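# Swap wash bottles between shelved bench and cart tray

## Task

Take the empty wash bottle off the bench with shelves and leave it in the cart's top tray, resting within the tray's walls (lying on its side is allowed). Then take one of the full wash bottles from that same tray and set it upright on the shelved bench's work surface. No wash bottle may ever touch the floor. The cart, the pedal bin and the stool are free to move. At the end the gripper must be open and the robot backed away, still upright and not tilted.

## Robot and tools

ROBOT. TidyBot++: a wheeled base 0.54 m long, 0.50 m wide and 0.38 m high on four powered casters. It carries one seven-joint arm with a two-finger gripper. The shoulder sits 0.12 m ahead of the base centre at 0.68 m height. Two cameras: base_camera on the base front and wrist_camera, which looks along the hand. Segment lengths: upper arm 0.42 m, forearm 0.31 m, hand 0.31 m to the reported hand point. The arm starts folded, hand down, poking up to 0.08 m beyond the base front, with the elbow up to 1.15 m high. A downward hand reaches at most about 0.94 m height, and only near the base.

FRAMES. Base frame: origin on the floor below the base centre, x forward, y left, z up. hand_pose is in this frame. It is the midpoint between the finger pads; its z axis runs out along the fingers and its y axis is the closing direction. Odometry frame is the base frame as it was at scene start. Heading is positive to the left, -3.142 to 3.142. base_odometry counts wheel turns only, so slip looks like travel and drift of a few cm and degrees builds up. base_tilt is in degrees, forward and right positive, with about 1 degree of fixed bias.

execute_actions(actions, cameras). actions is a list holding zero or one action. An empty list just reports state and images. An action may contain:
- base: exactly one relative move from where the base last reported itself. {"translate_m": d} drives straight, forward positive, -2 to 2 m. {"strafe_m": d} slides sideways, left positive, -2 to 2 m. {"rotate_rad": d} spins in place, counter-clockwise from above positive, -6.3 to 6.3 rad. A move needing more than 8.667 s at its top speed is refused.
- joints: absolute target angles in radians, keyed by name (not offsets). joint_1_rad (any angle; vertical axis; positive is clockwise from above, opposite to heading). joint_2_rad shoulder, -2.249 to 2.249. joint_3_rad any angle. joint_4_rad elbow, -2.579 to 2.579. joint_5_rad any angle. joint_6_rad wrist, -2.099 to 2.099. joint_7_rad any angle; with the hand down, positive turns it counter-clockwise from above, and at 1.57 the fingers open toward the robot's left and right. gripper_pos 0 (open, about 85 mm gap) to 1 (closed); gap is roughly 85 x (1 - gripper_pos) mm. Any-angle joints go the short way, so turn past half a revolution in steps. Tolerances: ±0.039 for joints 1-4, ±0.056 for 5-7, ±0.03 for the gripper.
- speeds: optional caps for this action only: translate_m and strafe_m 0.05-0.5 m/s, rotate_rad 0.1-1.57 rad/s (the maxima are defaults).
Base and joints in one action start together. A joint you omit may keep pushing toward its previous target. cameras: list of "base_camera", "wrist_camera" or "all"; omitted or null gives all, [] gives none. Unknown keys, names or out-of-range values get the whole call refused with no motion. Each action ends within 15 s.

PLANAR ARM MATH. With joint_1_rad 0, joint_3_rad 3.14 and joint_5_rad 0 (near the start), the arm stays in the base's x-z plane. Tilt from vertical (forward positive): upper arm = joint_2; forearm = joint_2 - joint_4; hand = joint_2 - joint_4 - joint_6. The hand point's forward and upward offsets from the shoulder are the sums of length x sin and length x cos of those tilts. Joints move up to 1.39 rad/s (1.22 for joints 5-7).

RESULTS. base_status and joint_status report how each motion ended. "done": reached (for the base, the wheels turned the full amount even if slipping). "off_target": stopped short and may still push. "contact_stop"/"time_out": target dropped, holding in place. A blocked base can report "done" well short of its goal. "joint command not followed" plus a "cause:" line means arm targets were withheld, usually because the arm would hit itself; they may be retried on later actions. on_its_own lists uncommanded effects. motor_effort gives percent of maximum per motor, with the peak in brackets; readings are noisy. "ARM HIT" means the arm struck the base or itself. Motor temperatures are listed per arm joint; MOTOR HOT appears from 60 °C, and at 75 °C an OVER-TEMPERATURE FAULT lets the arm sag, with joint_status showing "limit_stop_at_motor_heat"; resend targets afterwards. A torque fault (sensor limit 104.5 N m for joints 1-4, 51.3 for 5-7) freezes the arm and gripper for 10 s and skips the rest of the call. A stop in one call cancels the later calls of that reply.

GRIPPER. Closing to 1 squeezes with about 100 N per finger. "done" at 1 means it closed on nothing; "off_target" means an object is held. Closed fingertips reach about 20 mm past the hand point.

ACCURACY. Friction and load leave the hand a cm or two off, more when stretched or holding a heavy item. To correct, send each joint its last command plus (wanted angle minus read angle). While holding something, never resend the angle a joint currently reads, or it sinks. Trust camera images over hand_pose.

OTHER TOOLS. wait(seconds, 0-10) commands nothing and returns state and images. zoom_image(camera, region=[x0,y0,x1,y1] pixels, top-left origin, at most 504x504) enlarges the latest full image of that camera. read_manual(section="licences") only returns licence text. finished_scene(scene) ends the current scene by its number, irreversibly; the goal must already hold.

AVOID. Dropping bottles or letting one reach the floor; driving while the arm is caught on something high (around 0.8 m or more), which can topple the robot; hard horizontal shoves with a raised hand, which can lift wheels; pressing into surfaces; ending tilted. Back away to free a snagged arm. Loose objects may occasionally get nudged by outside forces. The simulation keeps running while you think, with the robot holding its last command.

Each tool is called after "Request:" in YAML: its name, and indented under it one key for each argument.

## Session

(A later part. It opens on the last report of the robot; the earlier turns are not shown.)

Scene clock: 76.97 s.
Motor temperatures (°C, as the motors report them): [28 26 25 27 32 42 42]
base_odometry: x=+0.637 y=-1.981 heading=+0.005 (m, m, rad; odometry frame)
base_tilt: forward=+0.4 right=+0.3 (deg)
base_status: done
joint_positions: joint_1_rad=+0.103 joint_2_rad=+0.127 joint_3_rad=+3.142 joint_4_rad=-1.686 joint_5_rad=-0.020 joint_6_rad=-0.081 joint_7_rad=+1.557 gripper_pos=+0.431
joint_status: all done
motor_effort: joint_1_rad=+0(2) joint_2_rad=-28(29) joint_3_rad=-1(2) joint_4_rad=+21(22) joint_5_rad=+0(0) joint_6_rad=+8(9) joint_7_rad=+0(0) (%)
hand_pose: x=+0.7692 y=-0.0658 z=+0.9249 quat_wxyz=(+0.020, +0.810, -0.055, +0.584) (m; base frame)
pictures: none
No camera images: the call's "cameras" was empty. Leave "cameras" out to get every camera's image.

Request:
execute_actions:
  actions:
    - {"joints":{"joint_2_rad":0.28,"joint_4_rad":-1.81,"joint_6_rad":0.22}}

Scene clock: 78.23 s.
Motor temperatures (°C, as the motors report them): [28 27 25 27 32 42 42]
base_odometry: x=+0.637 y=-1.981 heading=+0.005 (m, m, rad; odometry frame)
base_tilt: forward=+0.4 right=+0.3 (deg)
base_status: not commanded
joint_positions: joint_1_rad=+0.103 joint_2_rad=+0.284 joint_3_rad=+3.142 joint_4_rad=-1.804 joint_5_rad=-0.020 joint_6_rad=+0.173 joint_7_rad=+1.557 gripper_pos=+0.431
joint_status: all done
motor_effort: joint_1_rad=+0(1) joint_2_rad=-31(35) joint_3_rad=-1(1) joint_4_rad=+19(21) joint_5_rad=+1(1) joint_6_rad=+8(10) joint_7_rad=+0(0) (%)
hand_pose: x=+0.7995 y=-0.0706 z=+0.8254 quat_wxyz=(+0.022, +0.816, -0.057, +0.575) (m; base frame)
pictures: base_camera, wrist_camera
Images, in order (width x height): base_camera 644x364, wrist_camera 644x476.

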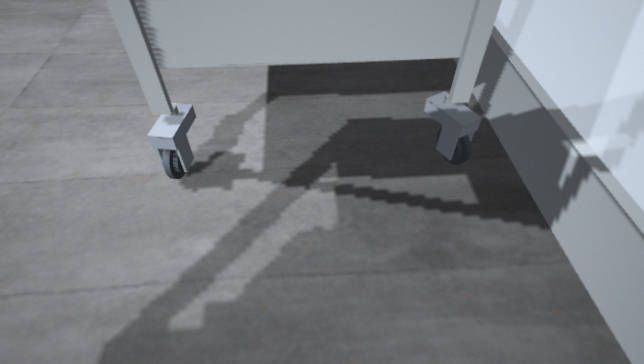

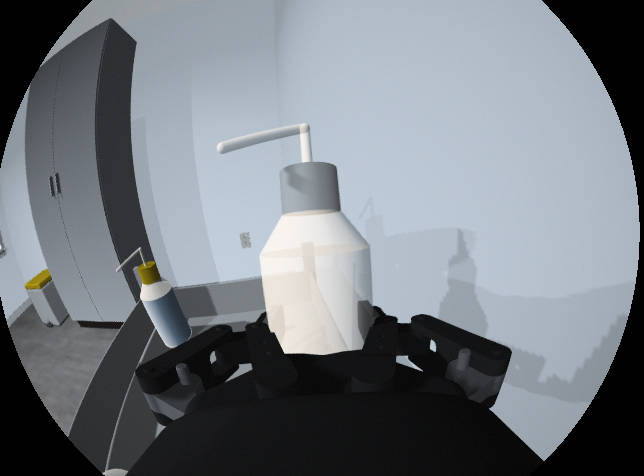

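Request:
execute_actions:
  actions:
    - {"joints":{"joint_2_rad":0.36,"joint_4_rad":-1.84,"joint_6_rad":0.32}}

Scene clock: 79.33 s.
Motor temperatures (°C, as the motors report them): [28 27 25 27 32 42 42]
base_odometry: x=+0.637 y=-1.981 heading=+0.005 (m, m, rad; odometry frame)
base_tilt: forward=+0.5 right=+0.3 (deg)
base_status: not commanded
joint_positions: joint_1_rad=+0.103 joint_2_rad=+0.353 joint_3_rad=+3.142 joint_4_rad=-1.828 joint_5_rad=-0.020 joint_6_rad=+0.276 joint_7_rad=+1.557 gripper_pos=+0.431
joint_status: all done
motor_effort: joint_1_rad=+0(0) joint_2_rad=-33(35) joint_3_rad=-1(1) joint_4_rad=+18(19) joint_5_rad=+0(1) joint_6_rad=+8(9) joint_7_rad=-1(0) (%)
hand_pose: x=+0.8123 y=-0.0725 z=+0.7944 quat_wxyz=(+0.023, +0.813, -0.057, +0.579) (m; base frame)
pictures: base_camera, wrist_camera
Images, in order (width x height): base_camera 644x364, wrist_camera 644x476.

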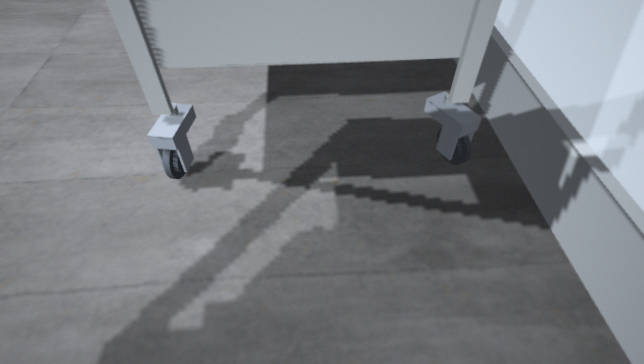

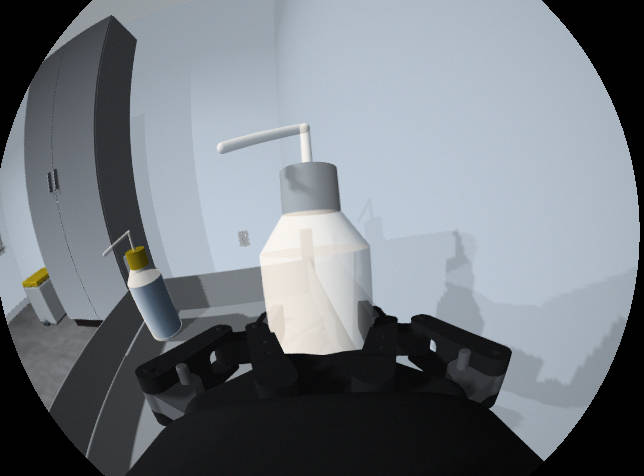

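Request:
execute_actions:
  actions:
    - {"joints":{"joint_2_rad":0.44,"joint_4_rad":-1.86,"joint_6_rad":0.42}}

Scene clock: 80.57 s.
Motor temperatures (°C, as the motors report them): [28 27 25 27 32 42 42]
base_odometry: x=+0.637 y=-1.981 heading=+0.005 (m, m, rad; odometry frame)
base_tilt: forward=+0.5 right=+0.4 (deg)
base_status: not commanded
joint_positions: joint_1_rad=+0.103 joint_2_rad=+0.433 joint_3_rad=+3.142 joint_4_rad=-1.848 joint_5_rad=-0.020 joint_6_rad=+0.375 joint_7_rad=+1.557 gripper_pos=+0.431
joint_status: all done
motor_effort: joint_1_rad=-1(1) joint_2_rad=-35(36) joint_3_rad=-1(1) joint_4_rad=+18(19) joint_5_rad=+1(0) joint_6_rad=+8(9) joint_7_rad=+0(0) (%)
hand_pose: x=+0.8240 y=-0.0743 z=+0.7564 quat_wxyz=(+0.024, +0.813, -0.058, +0.579) (m; base frame)
pictures: base_camera, wrist_camera
Images, in order (width x height): base_camera 644x364, wrist_camera 644x476.

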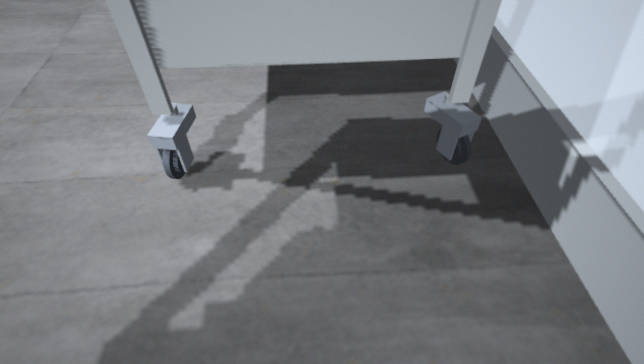

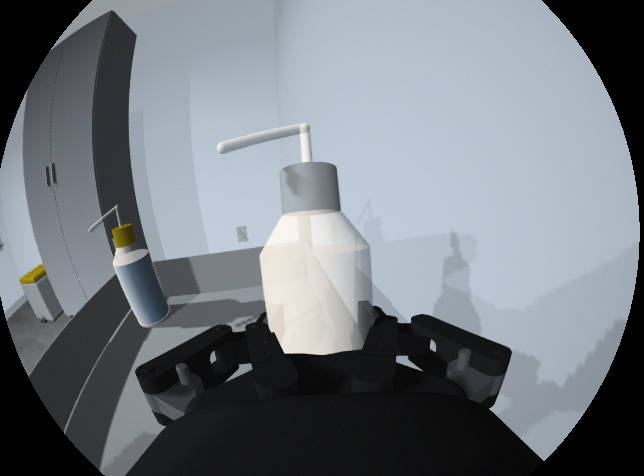

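Request:
execute_actions:
  actions:
    - {"joints":{"joint_2_rad":0.53,"joint_4_rad":-1.88,"joint_6_rad":0.52}}

Scene clock: 81.63 s.
Motor temperatures (°C, as the motors report them): [28 27 25 27 32 42 42]
base_odometry: x=+0.637 y=-1.981 heading=+0.005 (m, m, rad; odometry frame)
base_tilt: forward=+0.4 right=+0.3 (deg)
base_status: not commanded
joint_positions: joint_1_rad=+0.103 joint_2_rad=+0.488 joint_3_rad=+3.142 joint_4_rad=-1.853 joint_5_rad=-0.020 joint_6_rad=+0.495 joint_7_rad=+1.557 gripper_pos=+0.431
joint_status: joint_2_rad off_target (ended at +0.488, target +0.530); the others done
motor_effort: joint_1_rad=+1(2) joint_2_rad=-30(35) joint_3_rad=+1(1) joint_4_rad=+15(19) joint_5_rad=+0(0) joint_6_rad=+6(8) joint_7_rad=+0(0) (%)
hand_pose: x=+0.8376 y=-0.0765 z=+0.7501 quat_wxyz=(+0.026, +0.795, -0.057, +0.603) (m; base frame)
pictures: base_camera, wrist_camera
Images, in order (width x height): base_camera 644x364, wrist_camera 644x476.

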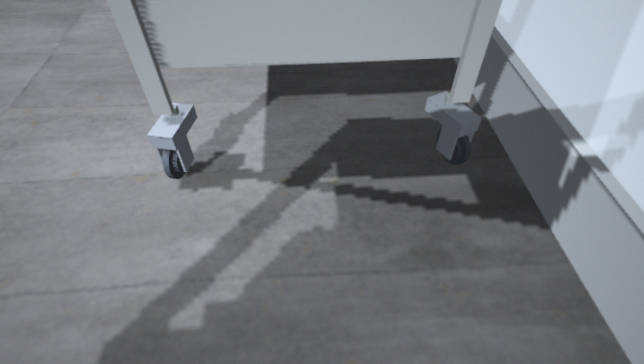

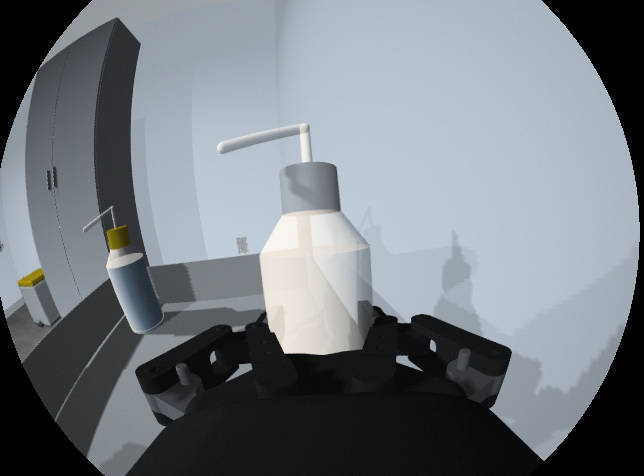

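Request:
execute_actions:
  actions:
    - {"joints":{"joint_2_rad":0.49,"gripper_pos":0.1}}

Request:
execute_actions:
  actions:
    - {"base":{"translate_m":-0.15},"joints":{"joint_2_rad":0.4},"speeds":{"translate_m":0.15}}

Scene clock: 83.27 s.
Motor temperatures (°C, as the motors report them): [28 27 25 27 32 42 42]
base_odometry: x=+0.637 y=-1.981 heading=+0.005 (m, m, rad; odometry frame)
base_tilt: forward=+0.5 right=+0.4 (deg)
base_status: not commanded
joint_positions: joint_1_rad=+0.108 joint_2_rad=+0.486 joint_3_rad=+3.142 joint_4_rad=-1.868 joint_5_rad=-0.019 joint_6_rad=+0.495 joint_7_rad=+1.557 gripper_pos=+0.100
joint_status: all done
motor_effort: joint_1_rad=-1(3) joint_2_rad=-36(36) joint_3_rad=-1(2) joint_4_rad=+17(17) joint_5_rad=+1(1) joint_6_rad=+9(9) joint_7_rad=+1(1) (%)
hand_pose: x=+0.8325 y=-0.0788 z=+0.7434 quat_wxyz=(+0.027, +0.799, -0.058, +0.598) (m; base frame)
pictures: base_camera, wrist_camera
Images, in order (width x height): base_camera 644x364, wrist_camera 644x476.

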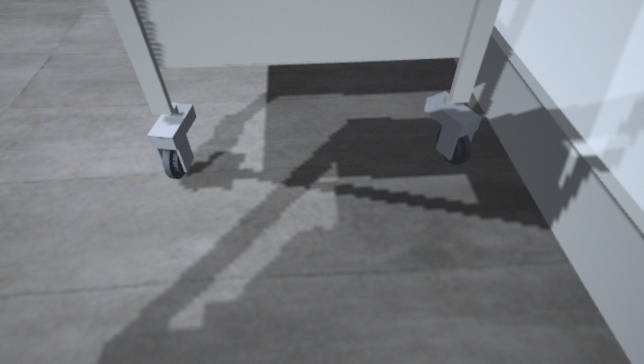

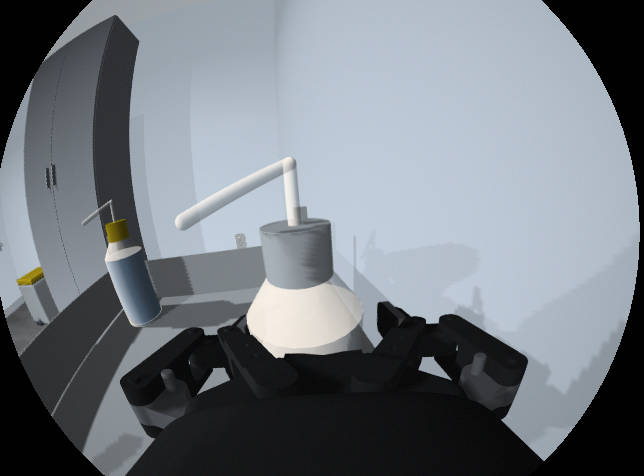

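Scene clock: 84.90 s.
Motor temperatures (°C, as the motors report them): [28 27 25 27 32 42 42]
base_odometry: x=+0.487 y=-1.982 heading=+0.006 (m, m, rad; odometry frame)
base_tilt: forward=+0.4 right=+0.3 (deg)
base_status: done
joint_positions: joint_1_rad=+0.108 joint_2_rad=+0.406 joint_3_rad=+3.142 joint_4_rad=-1.870 joint_5_rad=-0.019 joint_6_rad=+0.495 joint_7_rad=+1.557 gripper_pos=+0.100
joint_status: all done
motor_effort: joint_1_rad=-1(1) joint_2_rad=-32(39) joint_3_rad=-1(2) joint_4_rad=+17(18) joint_5_rad=+1(0) joint_6_rad=+8(9) joint_7_rad=+0(0) (%)
hand_pose: x=+0.8248 y=-0.0780 z=+0.8003 quat_wxyz=(+0.028, +0.775, -0.057, +0.629) (m; base frame)
pictures: base_camera, wrist_camera
Images, in order (width x height): base_camera 644x364, wrist_camera 644x476.

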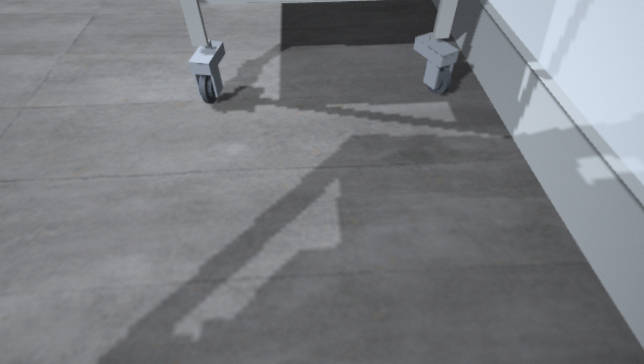

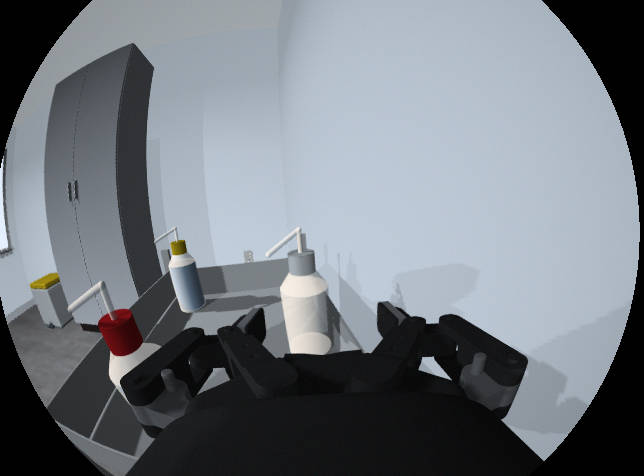

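Request:
execute_actions:
  actions:
    - {"base":{"translate_m":-0.2},"joints":{"gripper_pos":0}}
  cameras: []

Request:
execute_actions:
  actions:
    - {"base":{"strafe_m":0.1},"joints":{"joint_1_rad":0.01}}
  cameras: ["wrist_camera"]

Scene clock: 86.83 s.
Motor temperatures (°C, as the motors report them): [28 27 25 27 32 42 42]
base_odometry: x=+0.287 y=-1.983 heading=+0.006 (m, m, rad; odometry frame)
base_tilt: forward=+0.5 right=+0.4 (deg)
base_status: done
joint_positions: joint_1_rad=+0.108 joint_2_rad=+0.403 joint_3_rad=+3.142 joint_4_rad=-1.871 joint_5_rad=-0.019 joint_6_rad=+0.495 joint_7_rad=+1.557 gripper_pos=+0.000
joint_status: all done
motor_effort: joint_1_rad=-1(1) joint_2_rad=-32(36) joint_3_rad=-1(1) joint_4_rad=+17(18) joint_5_rad=+0(0) joint_6_rad=+8(9) joint_7_rad=+1(0) (%)
hand_pose: x=+0.8241 y=-0.0780 z=+0.8011 quat_wxyz=(+0.028, +0.775, -0.057, +0.629) (m; base frame)
pictures: none
No camera images: the call's "cameras" was empty. Leave "cameras" out to get every camera's image.

Scene clock: 88.07 s.
Motor temperatures (°C, as the motors report them): [28 27 25 27 32 42 42]
base_odometry: x=+0.286 y=-1.883 heading=+0.006 (m, m, rad; odometry frame)
base_tilt: forward=+0.5 right=+0.4 (deg)
base_status: done
joint_positions: joint_1_rad=+0.011 joint_2_rad=+0.403 joint_3_rad=+3.135 joint_4_rad=-1.871 joint_5_rad=-0.019 joint_6_rad=+0.495 joint_7_rad=+1.557 gripper_pos=+0.000
joint_status: all done
motor_effort: joint_1_rad=+0(4) joint_2_rad=-33(35) joint_3_rad=+0(4) joint_4_rad=+18(19) joint_5_rad=+0(0) joint_6_rad=+8(8) joint_7_rad=+0(0) (%)
hand_pose: x=+0.8283 y=-0.0051 z=+0.8012 quat_wxyz=(-0.006, +0.777, -0.018, +0.630) (m; base frame)
pictures: wrist_camera
Images, in order (width x height): wrist_camera 644x476.

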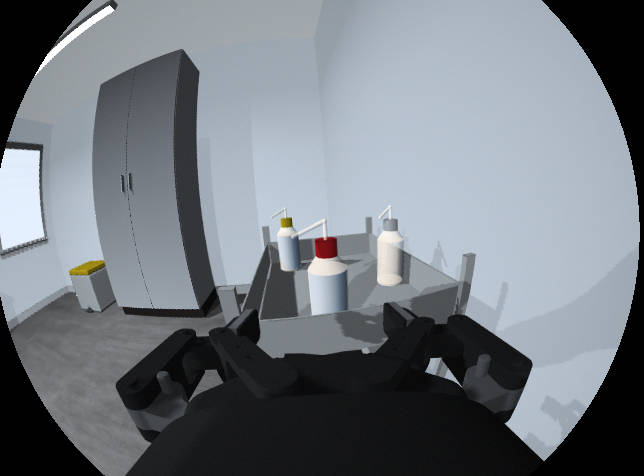

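Request:
execute_actions:
  actions:
    - {"base":{"translate_m":0.16},"speeds":{"translate_m":0.12}}
  cameras: ["wrist_camera"]

Scene clock: 90.17 s.
Motor temperatures (°C, as the motors report them): [28 27 25 27 32 42 42]
base_odometry: x=+0.446 y=-1.882 heading=+0.007 (m, m, rad; odometry frame)
base_tilt: forward=+0.5 right=+0.3 (deg)
base_status: done
joint_positions: joint_1_rad=+0.011 joint_2_rad=+0.403 joint_3_rad=+3.135 joint_4_rad=-1.872 joint_5_rad=-0.019 joint_6_rad=+0.495 joint_7_rad=+1.557 gripper_pos=+0.000
joint_status: not commanded
motor_effort: joint_1_rad=+0(2) joint_2_rad=-34(36) joint_3_rad=-1(2) joint_4_rad=+18(18) joint_5_rad=+0(0) joint_6_rad=+8(9) joint_7_rad=+0(0) (%)
hand_pose: x=+0.8281 y=-0.0051 z=+0.8012 quat_wxyz=(-0.006, +0.777, -0.018, +0.630) (m; base frame)
pictures: wrist_camera
Images, in order (width x height): wrist_camera 644x476.

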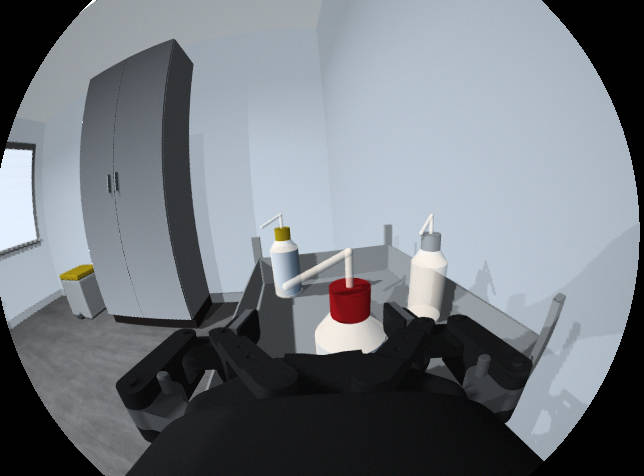

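Request:
execute_actions:
  actions:
    - {"joints":{"joint_1_rad":0.05,"joint_2_rad":0.45,"joint_6_rad":0.53}}
  cameras: ["wrist_camera"]

Request:
execute_actions:
  actions:
    - {"base":{"translate_m":0.05},"speeds":{"translate_m":0.08}}
  cameras: ["wrist_camera"]

Scene clock: 91.37 s.
Motor temperatures (°C, as the motors report them): [28 27 25 27 32 42 42]
base_odometry: x=+0.446 y=-1.882 heading=+0.007 (m, m, rad; odometry frame)
base_tilt: forward=+0.5 right=+0.3 (deg)
base_status: not commanded
joint_positions: joint_1_rad=+0.029 joint_2_rad=+0.437 joint_3_rad=+3.135 joint_4_rad=-1.872 joint_5_rad=-0.019 joint_6_rad=+0.495 joint_7_rad=+1.557 gripper_pos=+0.000
joint_status: all done
motor_effort: joint_1_rad=-1(0) joint_2_rad=-34(36) joint_3_rad=-1(2) joint_4_rad=+17(18) joint_5_rad=+1(0) joint_6_rad=+8(8) joint_7_rad=+0(0) (%)
hand_pose: x=+0.8316 y=-0.0178 z=+0.7768 quat_wxyz=(+0.000, +0.787, -0.025, +0.616) (m; base frame)
pictures: wrist_camera
Images, in order (width x height): wrist_camera 644x476.

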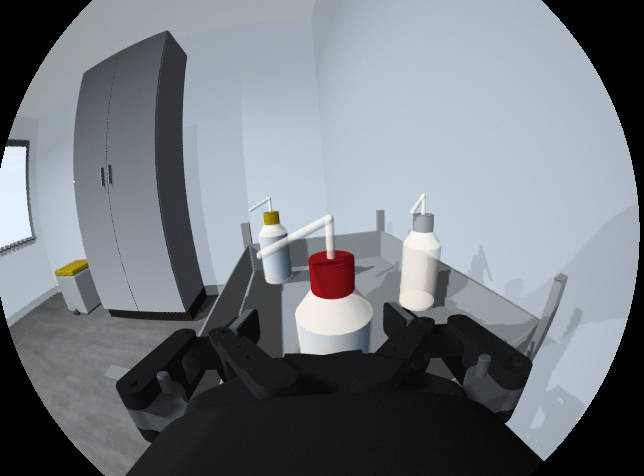

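Scene clock: 92.50 s.
Motor temperatures (°C, as the motors report them): [28 27 25 27 32 42 42]
base_odometry: x=+0.496 y=-1.881 heading=+0.007 (m, m, rad; odometry frame)
base_tilt: forward=+0.5 right=+0.4 (deg)
base_status: done
joint_positions: joint_1_rad=+0.029 joint_2_rad=+0.438 joint_3_rad=+3.135 joint_4_rad=-1.872 joint_5_rad=-0.019 joint_6_rad=+0.495 joint_7_rad=+1.557 gripper_pos=+0.000
joint_status: not commanded
motor_effort: joint_1_rad=+0(2) joint_2_rad=-33(37) joint_3_rad=-1(2) joint_4_rad=+17(18) joint_5_rad=+0(1) joint_6_rad=+8(9) joint_7_rad=-1(0) (%)
hand_pose: x=+0.8317 y=-0.0179 z=+0.7758 quat_wxyz=(+0.000, +0.788, -0.025, +0.616) (m; base frame)
pictures: wrist_camera
Images, in order (width x height): wrist_camera 644x476.

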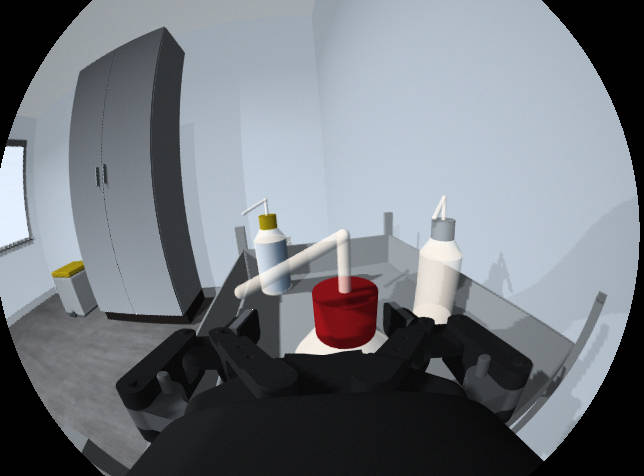

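Request:
execute_actions:
  actions:
    - {"joints":{"joint_1_rad":0.07,"joint_2_rad":0.40}}
  cameras: ["wrist_camera"]

Request:
execute_actions:
  actions:
    - {"joints":{"gripper_pos":1}}
  cameras: ["wrist_camera"]

Scene clock: 93.90 s.
Motor temperatures (°C, as the motors report them): [28 27 25 27 32 42 42]
base_odometry: x=+0.496 y=-1.881 heading=+0.007 (m, m, rad; odometry frame)
base_tilt: forward=+0.4 right=+0.4 (deg)
base_status: not commanded
joint_positions: joint_1_rad=+0.043 joint_2_rad=+0.413 joint_3_rad=+3.135 joint_4_rad=-1.872 joint_5_rad=-0.019 joint_6_rad=+0.495 joint_7_rad=+1.557 gripper_pos=+0.000
joint_status: all done
motor_effort: joint_1_rad=-1(2) joint_2_rad=-35(36) joint_3_rad=-1(1) joint_4_rad=+17(18) joint_5_rad=+0(0) joint_6_rad=+9(9) joint_7_rad=+1(1) (%)
hand_pose: x=+0.8287 y=-0.0278 z=+0.7937 quat_wxyz=(+0.004, +0.780, -0.030, +0.626) (m; base frame)
pictures: wrist_camera
Images, in order (width x height): wrist_camera 644x476.

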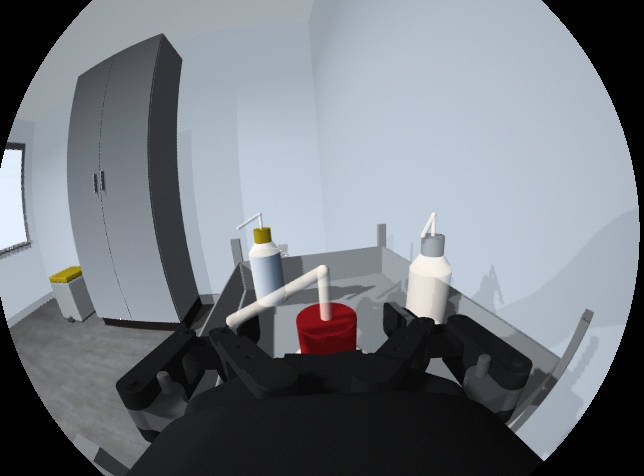

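Scene clock: 95.00 s.
Motor temperatures (°C, as the motors report them): [28 27 25 27 32 42 42]
base_odometry: x=+0.496 y=-1.881 heading=+0.007 (m, m, rad; odometry frame)
base_tilt: forward=+0.5 right=+0.4 (deg)
base_status: not commanded
joint_positions: joint_1_rad=+0.047 joint_2_rad=+0.408 joint_3_rad=+3.135 joint_4_rad=-1.877 joint_5_rad=-0.019 joint_6_rad=+0.503 joint_7_rad=+1.557 gripper_pos=+0.692
joint_status: gripper_pos off_target (ended at +0.692, target +1.000)
motor_effort: joint_1_rad=+0(3) joint_2_rad=-37(38) joint_3_rad=-1(3) joint_4_rad=+19(20) joint_5_rad=+1(1) joint_6_rad=+11(11) joint_7_rad=+0(1) (%)
hand_pose: x=+0.8272 y=-0.0305 z=+0.7970 quat_wxyz=(+0.006, +0.777, -0.031, +0.629) (m; base frame)
pictures: wrist_camera
Images, in order (width x height): wrist_camera 644x476.

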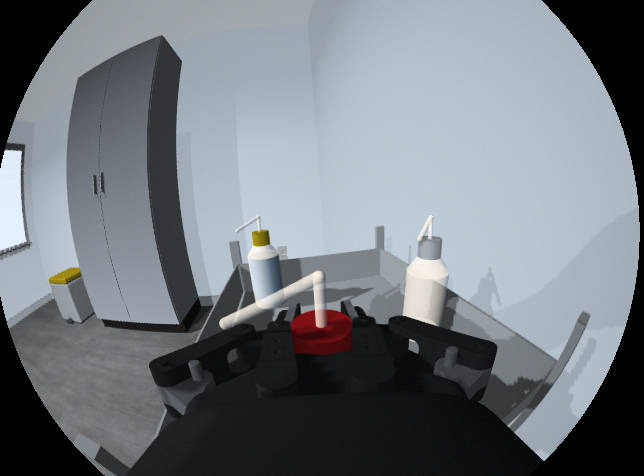

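Request:
execute_actions:
  actions:
    - {"joints":{"joint_2_rad":0.23,"joint_4_rad":-1.62,"joint_6_rad":0.1}}
  cameras: ["wrist_camera"]

Request:
execute_actions:
  actions:
    - {"joints":{"joint_1_rad":0,"joint_2_rad":-0.066,"joint_4_rad":-1.448,"joint_6_rad":-0.41}}
  cameras: ["wrist_camera"]

Scene clock: 96.90 s.
Motor temperatures (°C, as the motors report them): [28 27 25 27 32 42 42]
base_odometry: x=+0.496 y=-1.881 heading=+0.007 (m, m, rad; odometry frame)
base_tilt: forward=+0.4 right=+0.3 (deg)
base_status: not commanded
joint_positions: joint_1_rad=+0.047 joint_2_rad=+0.248 joint_3_rad=+3.135 joint_4_rad=-1.640 joint_5_rad=-0.019 joint_6_rad=+0.127 joint_7_rad=+1.557 gripper_pos=+0.692
joint_status: all done
motor_effort: joint_1_rad=-1(1) joint_2_rad=-34(41) joint_3_rad=-1(1) joint_4_rad=+23(25) joint_5_rad=+0(0) joint_6_rad=+11(12) joint_7_rad=+0(0) (%)
hand_pose: x=+0.8260 y=-0.0281 z=+0.9327 quat_wxyz=(+0.003, +0.771, -0.029, +0.637) (m; base frame)
pictures: wrist_camera
Images, in order (width x height): wrist_camera 644x476.

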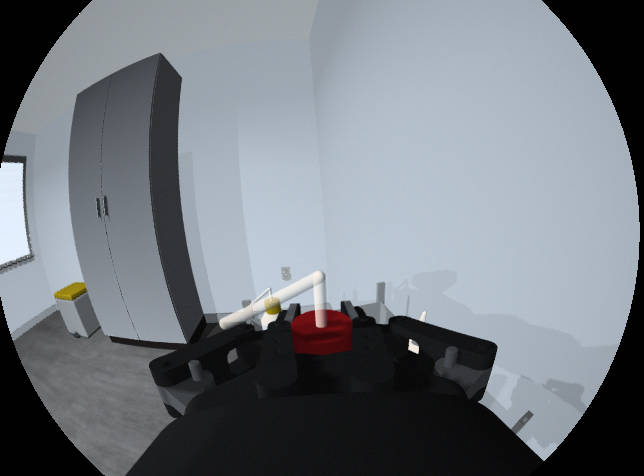

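Scene clock: 98.50 s.
Motor temperatures (°C, as the motors report them): [28 27 25 27 32 42 42]
base_odometry: x=+0.496 y=-1.881 heading=+0.007 (m, m, rad; odometry frame)
base_tilt: forward=+0.4 right=+0.3 (deg)
base_status: not commanded
joint_positions: joint_1_rad=+0.027 joint_2_rad=-0.057 joint_3_rad=+3.135 joint_4_rad=-1.468 joint_5_rad=-0.019 joint_6_rad=-0.383 joint_7_rad=+1.557 gripper_pos=+0.692
joint_status: all done
motor_effort: joint_1_rad=-1(2) joint_2_rad=-24(38) joint_3_rad=+0(1) joint_4_rad=+24(25) joint_5_rad=+0(0) joint_6_rad=+11(12) joint_7_rad=+0(0) (%)
hand_pose: x=+0.7090 y=-0.0081 z=+1.0830 quat_wxyz=(-0.006, +0.781, -0.018, +0.624) (m; base frame)
pictures: wrist_camera
Images, in order (width x height): wrist_camera 644x476.

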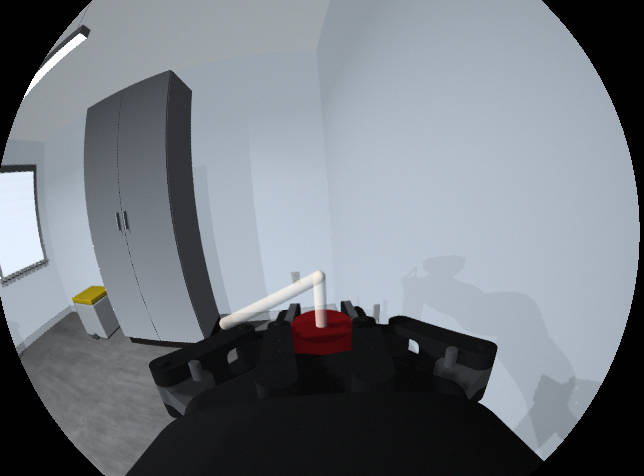

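Request:
execute_actions:
  actions:
    - {"base":{"translate_m":-0.5}}
  cameras: []

Request:
execute_actions:
  actions:
    - {"base":{"strafe_m":1.1},"speeds":{"strafe_m":0.35}}
  cameras: []

Request:
execute_actions:
  actions:
    - {"base":{"rotate_rad":3.13},"speeds":{"rotate_rad":0.8},"joints":{"joint_4_rad":-1.38,"joint_6_rad":-0.47}}

Scene clock: 101.23 s.
Motor temperatures (°C, as the motors report them): [28 27 25 27 32 42 42]
base_odometry: x=-0.004 y=-1.884 heading=+0.006 (m, m, rad; odometry frame)
base_tilt: forward=+0.5 right=+0.3 (deg)
base_status: done
joint_positions: joint_1_rad=+0.024 joint_2_rad=-0.056 joint_3_rad=+3.136 joint_4_rad=-1.468 joint_5_rad=-0.019 joint_6_rad=-0.387 joint_7_rad=+1.557 gripper_pos=+0.692
joint_status: not commanded
motor_effort: joint_1_rad=+0(5) joint_2_rad=-23(27) joint_3_rad=-1(5) joint_4_rad=+23(25) joint_5_rad=+0(1) joint_6_rad=+11(11) joint_7_rad=+0(0) (%)
hand_pose: x=+0.7091 y=-0.0067 z=+1.0811 quat_wxyz=(-0.007, +0.783, -0.017, +0.622) (m; base frame)
pictures: none
No camera images: the call's "cameras" was empty. Leave "cameras" out to get every camera's image.

Scene clock: 105.43 s.
Motor temperatures (°C, as the motors report them): [28 27 25 27 32 42 42]
base_odometry: x=-0.012 y=-0.784 heading=+0.007 (m, m, rad; odometry frame)
base_tilt: forward=+0.4 right=+0.3 (deg)
base_status: done
joint_positions: joint_1_rad=+0.019 joint_2_rad=-0.056 joint_3_rad=+3.137 joint_4_rad=-1.468 joint_5_rad=-0.019 joint_6_rad=-0.388 joint_7_rad=+1.557 gripper_pos=+0.692
joint_status: not commanded
motor_effort: joint_1_rad=+0(5) joint_2_rad=-23(26) joint_3_rad=+1(5) joint_4_rad=+24(25) joint_5_rad=+0(1) joint_6_rad=+11(12) joint_7_rad=+1(0) (%)
hand_pose: x=+0.7091 y=-0.0047 z=+1.0810 quat_wxyz=(-0.008, +0.783, -0.015, +0.622) (m; base frame)
pictures: none
No camera images: the call's "cameras" was empty. Leave "cameras" out to get every camera's image.

Scene clock: 110.13 s.
Motor temperatures (°C, as the motors report them): [28 27 25 27 32 42 42]
base_odometry: x=-0.012 y=-0.784 heading=+3.136 (m, m, rad; odometry frame)
base_tilt: forward=+0.4 right=+0.4 (deg)
base_status: done
joint_positions: joint_1_rad=+0.012 joint_2_rad=-0.055 joint_3_rad=+3.139 joint_4_rad=-1.406 joint_5_rad=-0.019 joint_6_rad=-0.442 joint_7_rad=+1.557 gripper_pos=+0.692
joint_status: all done
motor_effort: joint_1_rad=+0(4) joint_2_rad=-24(26) joint_3_rad=-1(4) joint_4_rad=+24(25) joint_5_rad=+0(0) joint_6_rad=+11(12) joint_7_rad=+0(1) (%)
hand_pose: x=+0.7061 y=-0.0014 z=+1.1021 quat_wxyz=(-0.010, +0.781, -0.013, +0.624) (m; base frame)
pictures: base_camera, wrist_camera
Images, in order (width x height): base_camera 644x364, wrist_camera 644x476.

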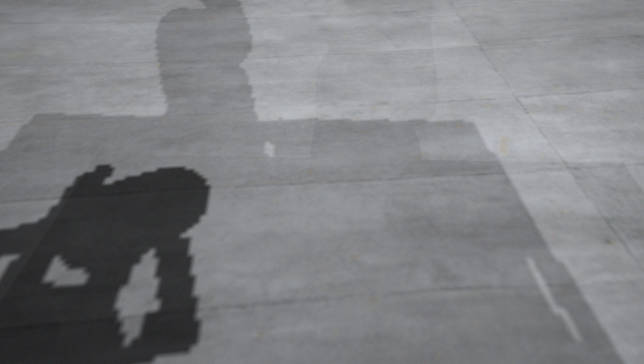

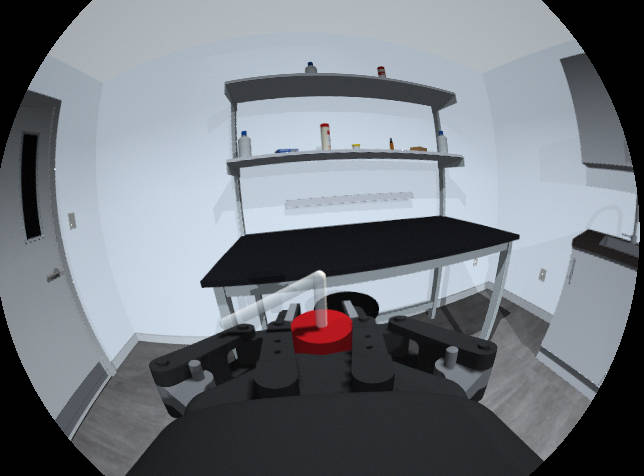

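Request:
execute_actions:
  actions:
    - {"base":{"strafe_m":0.25}}
  cameras: []

Request:
execute_actions:
  actions:
    - {"base":{"translate_m":0.5},"speeds":{"translate_m":0.3}}

Scene clock: 112.07 s.
Motor temperatures (°C, as the motors report them): [28 27 25 27 32 42 42]
base_odometry: x=-0.013 y=-1.034 heading=+3.137 (m, m, rad; odometry frame)
base_tilt: forward=+0.4 right=+0.3 (deg)
base_status: done
joint_positions: joint_1_rad=+0.010 joint_2_rad=-0.055 joint_3_rad=+3.137 joint_4_rad=-1.406 joint_5_rad=-0.019 joint_6_rad=-0.443 joint_7_rad=+1.557 gripper_pos=+0.692
joint_status: not commanded
motor_effort: joint_1_rad=+0(2) joint_2_rad=-23(24) joint_3_rad=+0(3) joint_4_rad=+24(24) joint_5_rad=+1(0) joint_6_rad=+11(11) joint_7_rad=+1(0) (%)
hand_pose: x=+0.7060 y=+0.0009 z=+1.1019 quat_wxyz=(-0.011, +0.781, -0.011, +0.624) (m; base frame)
pictures: none
No camera images: the call's "cameras" was empty. Leave "cameras" out to get every camera's image.

Scene clock: 114.70 s.
Motor temperatures (°C, as the motors report them): [28 27 25 27 32 42 42]
base_odometry: x=-0.513 y=-1.032 heading=+3.137 (m, m, rad; odometry frame)
base_tilt: forward=+0.5 right=+0.4 (deg)
base_status: done
joint_positions: joint_1_rad=+0.010 joint_2_rad=-0.052 joint_3_rad=+3.137 joint_4_rad=-1.406 joint_5_rad=-0.019 joint_6_rad=-0.446 joint_7_rad=+1.557 gripper_pos=+0.692
joint_status: not commanded
motor_effort: joint_1_rad=+0(0) joint_2_rad=-24(27) joint_3_rad=-1(0) joint_4_rad=+24(25) joint_5_rad=+0(0) joint_6_rad=+11(12) joint_7_rad=+1(1) (%)
hand_pose: x=+0.7072 y=+0.0009 z=+1.0990 quat_wxyz=(-0.011, +0.783, -0.011, +0.622) (m; base frame)
pictures: base_camera, wrist_camera
Images, in order (width x height): base_camera 644x364, wrist_camera 644x476.

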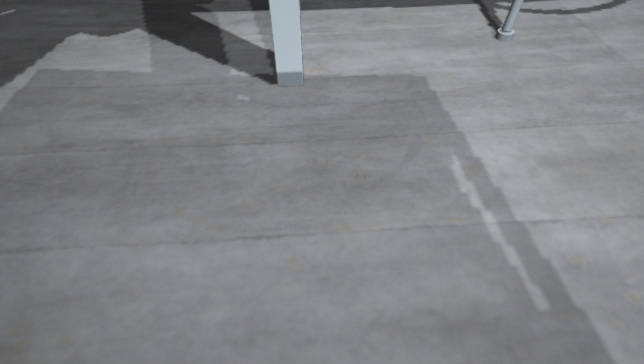

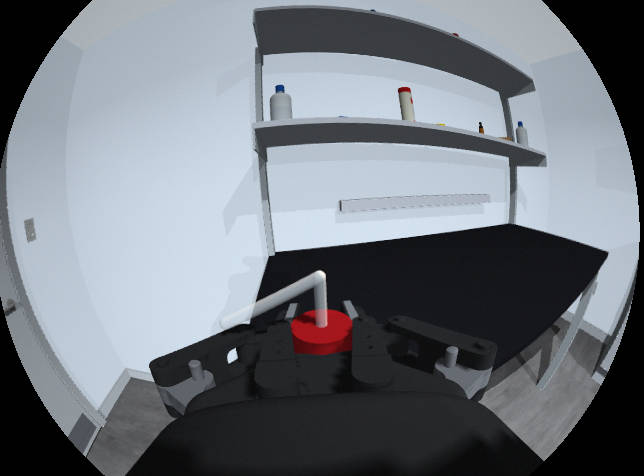

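Request:
execute_actions:
  actions:
    - {"base":{"strafe_m":-0.2}}
  cameras: []

Request:
execute_actions:
  actions:
    - {"base":{"translate_m":0.25},"speeds":{"translate_m":0.15}}

Scene clock: 116.60 s.
Motor temperatures (°C, as the motors report them): [28 27 25 27 32 42 42]
base_odometry: x=-0.513 y=-0.832 heading=+3.138 (m, m, rad; odometry frame)
base_tilt: forward=+0.4 right=+0.3 (deg)
base_status: done
joint_positions: joint_1_rad=+0.010 joint_2_rad=-0.052 joint_3_rad=+3.141 joint_4_rad=-1.406 joint_5_rad=-0.019 joint_6_rad=-0.447 joint_7_rad=+1.557 gripper_pos=+0.692
joint_status: not commanded
motor_effort: joint_1_rad=-1(4) joint_2_rad=-24(24) joint_3_rad=-1(3) joint_4_rad=+24(24) joint_5_rad=+1(1) joint_6_rad=+11(11) joint_7_rad=+1(0) (%)
hand_pose: x=+0.7072 y=-0.0014 z=+1.0989 quat_wxyz=(-0.010, +0.783, -0.013, +0.621) (m; base frame)
pictures: none
No camera images: the call's "cameras" was empty. Leave "cameras" out to get every camera's image.

Scene clock: 118.93 s.
Motor temperatures (°C, as the motors report them): [28 27 25 27 32 42 42]
base_odometry: x=-0.763 y=-0.831 heading=+3.138 (m, m, rad; odometry frame)
base_tilt: forward=+0.5 right=+0.3 (deg)
base_status: done
joint_positions: joint_1_rad=+0.010 joint_2_rad=-0.051 joint_3_rad=+3.141 joint_4_rad=-1.406 joint_5_rad=-0.019 joint_6_rad=-0.448 joint_7_rad=+1.557 gripper_pos=+0.692
joint_status: not commanded
motor_effort: joint_1_rad=+0(1) joint_2_rad=-25(27) joint_3_rad=+0(1) joint_4_rad=+24(25) joint_5_rad=+0(0) joint_6_rad=+11(12) joint_7_rad=-1(0) (%)
hand_pose: x=+0.7077 y=-0.0014 z=+1.0978 quat_wxyz=(-0.010, +0.784, -0.013, +0.620) (m; base frame)
pictures: base_camera, wrist_camera
Images, in order (width x height): base_camera 644x364, wrist_camera 644x476.

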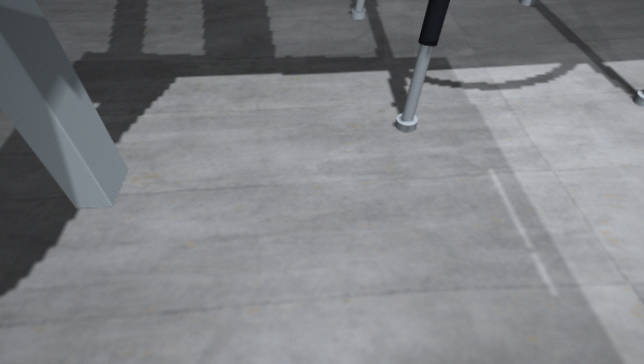

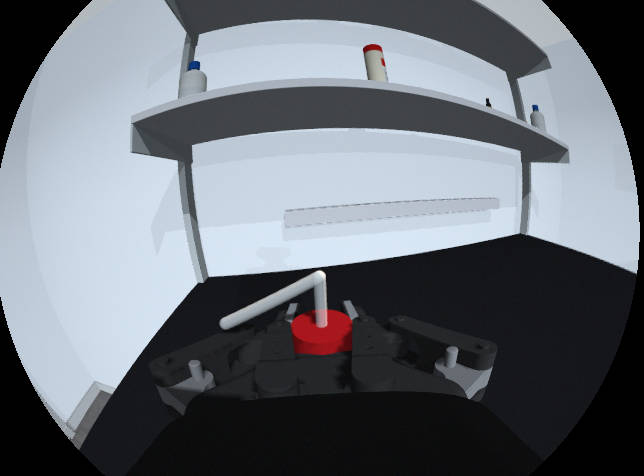

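Request:
execute_actions:
  actions:
    - {"joints":{"joint_4_rad":-1.52,"joint_6_rad":-0.31}}
  cameras: []

Request:
execute_actions:
  actions:
    - {"joints":{"joint_4_rad":-1.6,"joint_6_rad":-0.23}}
  cameras: ["wrist_camera"]

Scene clock: 120.30 s.
Motor temperatures (°C, as the motors report them): [28 27 25 27 32 42 42]
base_odometry: x=-0.763 y=-0.831 heading=+3.138 (m, m, rad; odometry frame)
base_tilt: forward=+0.4 right=+0.4 (deg)
base_status: not commanded
joint_positions: joint_1_rad=+0.010 joint_2_rad=-0.051 joint_3_rad=+3.141 joint_4_rad=-1.524 joint_5_rad=-0.019 joint_6_rad=-0.367 joint_7_rad=+1.557 gripper_pos=+0.692
joint_status: joint_6_rad off_target (ended at -0.367, target -0.310); the others done
motor_effort: joint_1_rad=+0(1) joint_2_rad=-24(26) joint_3_rad=-1(0) joint_4_rad=+24(24) joint_5_rad=+1(0) joint_6_rad=+11(12) joint_7_rad=+1(0) (%)
hand_pose: x=+0.7106 y=-0.0019 z=+1.0494 quat_wxyz=(-0.009, +0.796, -0.014, +0.605) (m; base frame)
pictures: none
No camera images: the call's "cameras" was empty. Leave "cameras" out to get every camera's image.

Scene clock: 121.17 s.
Motor temperatures (°C, as the motors report them): [28 27 25 27 32 42 42]
base_odometry: x=-0.763 y=-0.831 heading=+3.138 (m, m, rad; odometry frame)
base_tilt: forward=+0.5 right=+0.4 (deg)
base_status: not commanded
joint_positions: joint_1_rad=+0.010 joint_2_rad=-0.055 joint_3_rad=+3.141 joint_4_rad=-1.580 joint_5_rad=-0.019 joint_6_rad=-0.271 joint_7_rad=+1.557 gripper_pos=+0.692
joint_status: all done
motor_effort: joint_1_rad=+0(0) joint_2_rad=-20(25) joint_3_rad=+0(0) joint_4_rad=+21(25) joint_5_rad=+0(1) joint_6_rad=+8(11) joint_7_rad=+0(1) (%)
hand_pose: x=+0.7132 y=-0.0024 z=+1.0469 quat_wxyz=(-0.009, +0.782, -0.014, +0.623) (m; base frame)
pictures: wrist_camera
Images, in order (width x height): wrist_camera 644x476.

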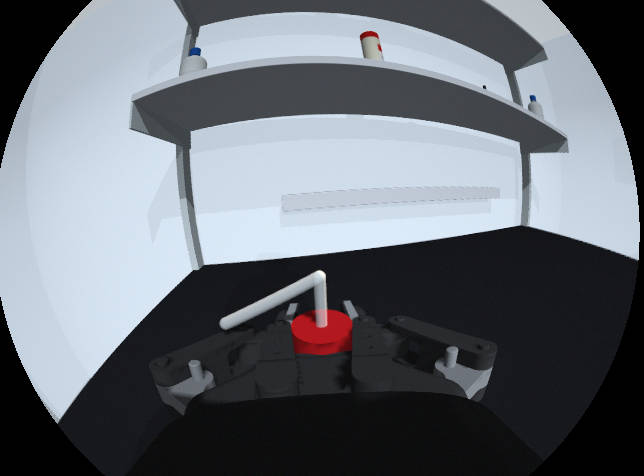

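Efforts dropped, so it's in contact and upright. Releasing.

Request:
execute_actions:
  actions:
    - {"joints":{"gripper_pos":0}}
  cameras: ["wrist_camera"]

Request:
execute_actions:
  actions:
    - {"base":{"translate_m":-0.5},"speeds":{"translate_m":0.25}}
  cameras: ["wrist_camera"]

Scene clock: 122.50 s.
Motor temperatures (°C, as the motors report them): [28 27 25 27 32 42 42]
base_odometry: x=-0.763 y=-0.831 heading=+3.138 (m, m, rad; odometry frame)
base_tilt: forward=+0.4 right=+0.3 (deg)
base_status: not commanded
joint_positions: joint_1_rad=+0.010 joint_2_rad=-0.055 joint_3_rad=+3.141 joint_4_rad=-1.584 joint_5_rad=-0.019 joint_6_rad=-0.271 joint_7_rad=+1.557 gripper_pos=+0.000
joint_status: all done
motor_effort: joint_1_rad=-1(0) joint_2_rad=-20(21) joint_3_rad=-1(0) joint_4_rad=+21(22) joint_5_rad=+0(0) joint_6_rad=+8(9) joint_7_rad=+0(1) (%)
hand_pose: x=+0.7130 y=-0.0024 z=+1.0448 quat_wxyz=(-0.009, +0.783, -0.014, +0.622) (m; base frame)
pictures: wrist_camera
Images, in order (width x height): wrist_camera 644x476.

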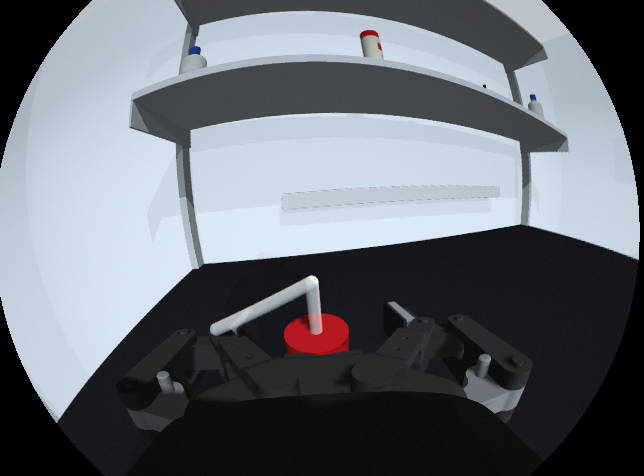

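Scene clock: 125.37 s.
Motor temperatures (°C, as the motors report them): [28 27 25 27 32 42 42]
base_odometry: x=-0.263 y=-0.833 heading=+3.138 (m, m, rad; odometry frame)
base_tilt: forward=+0.4 right=+0.3 (deg)
base_status: done
joint_positions: joint_1_rad=+0.009 joint_2_rad=-0.062 joint_3_rad=+3.141 joint_4_rad=-1.585 joint_5_rad=-0.019 joint_6_rad=-0.270 joint_7_rad=+1.557 gripper_pos=+0.000
joint_status: not commanded
motor_effort: joint_1_rad=+0(1) joint_2_rad=-19(25) joint_3_rad=+0(2) joint_4_rad=+21(22) joint_5_rad=+0(0) joint_6_rad=+8(9) joint_7_rad=+0(0) (%)
hand_pose: x=+0.7107 y=-0.0023 z=+1.0479 quat_wxyz=(-0.009, +0.781, -0.014, +0.624) (m; base frame)
pictures: wrist_camera
Images, in order (width x height): wrist_camera 644x476.

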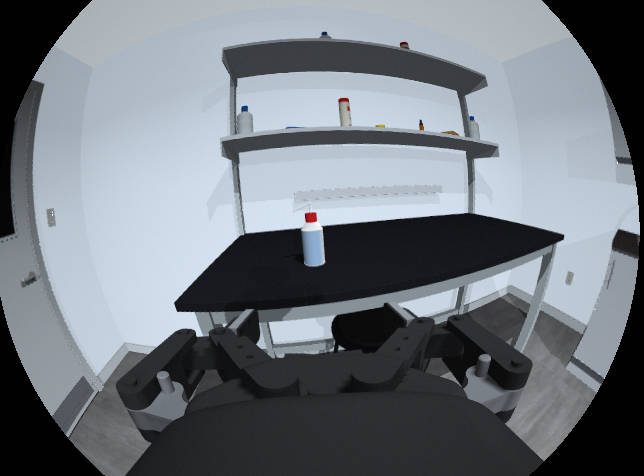

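Request:
finished_scene:
  scene: 1

The scene is finished: the task was done.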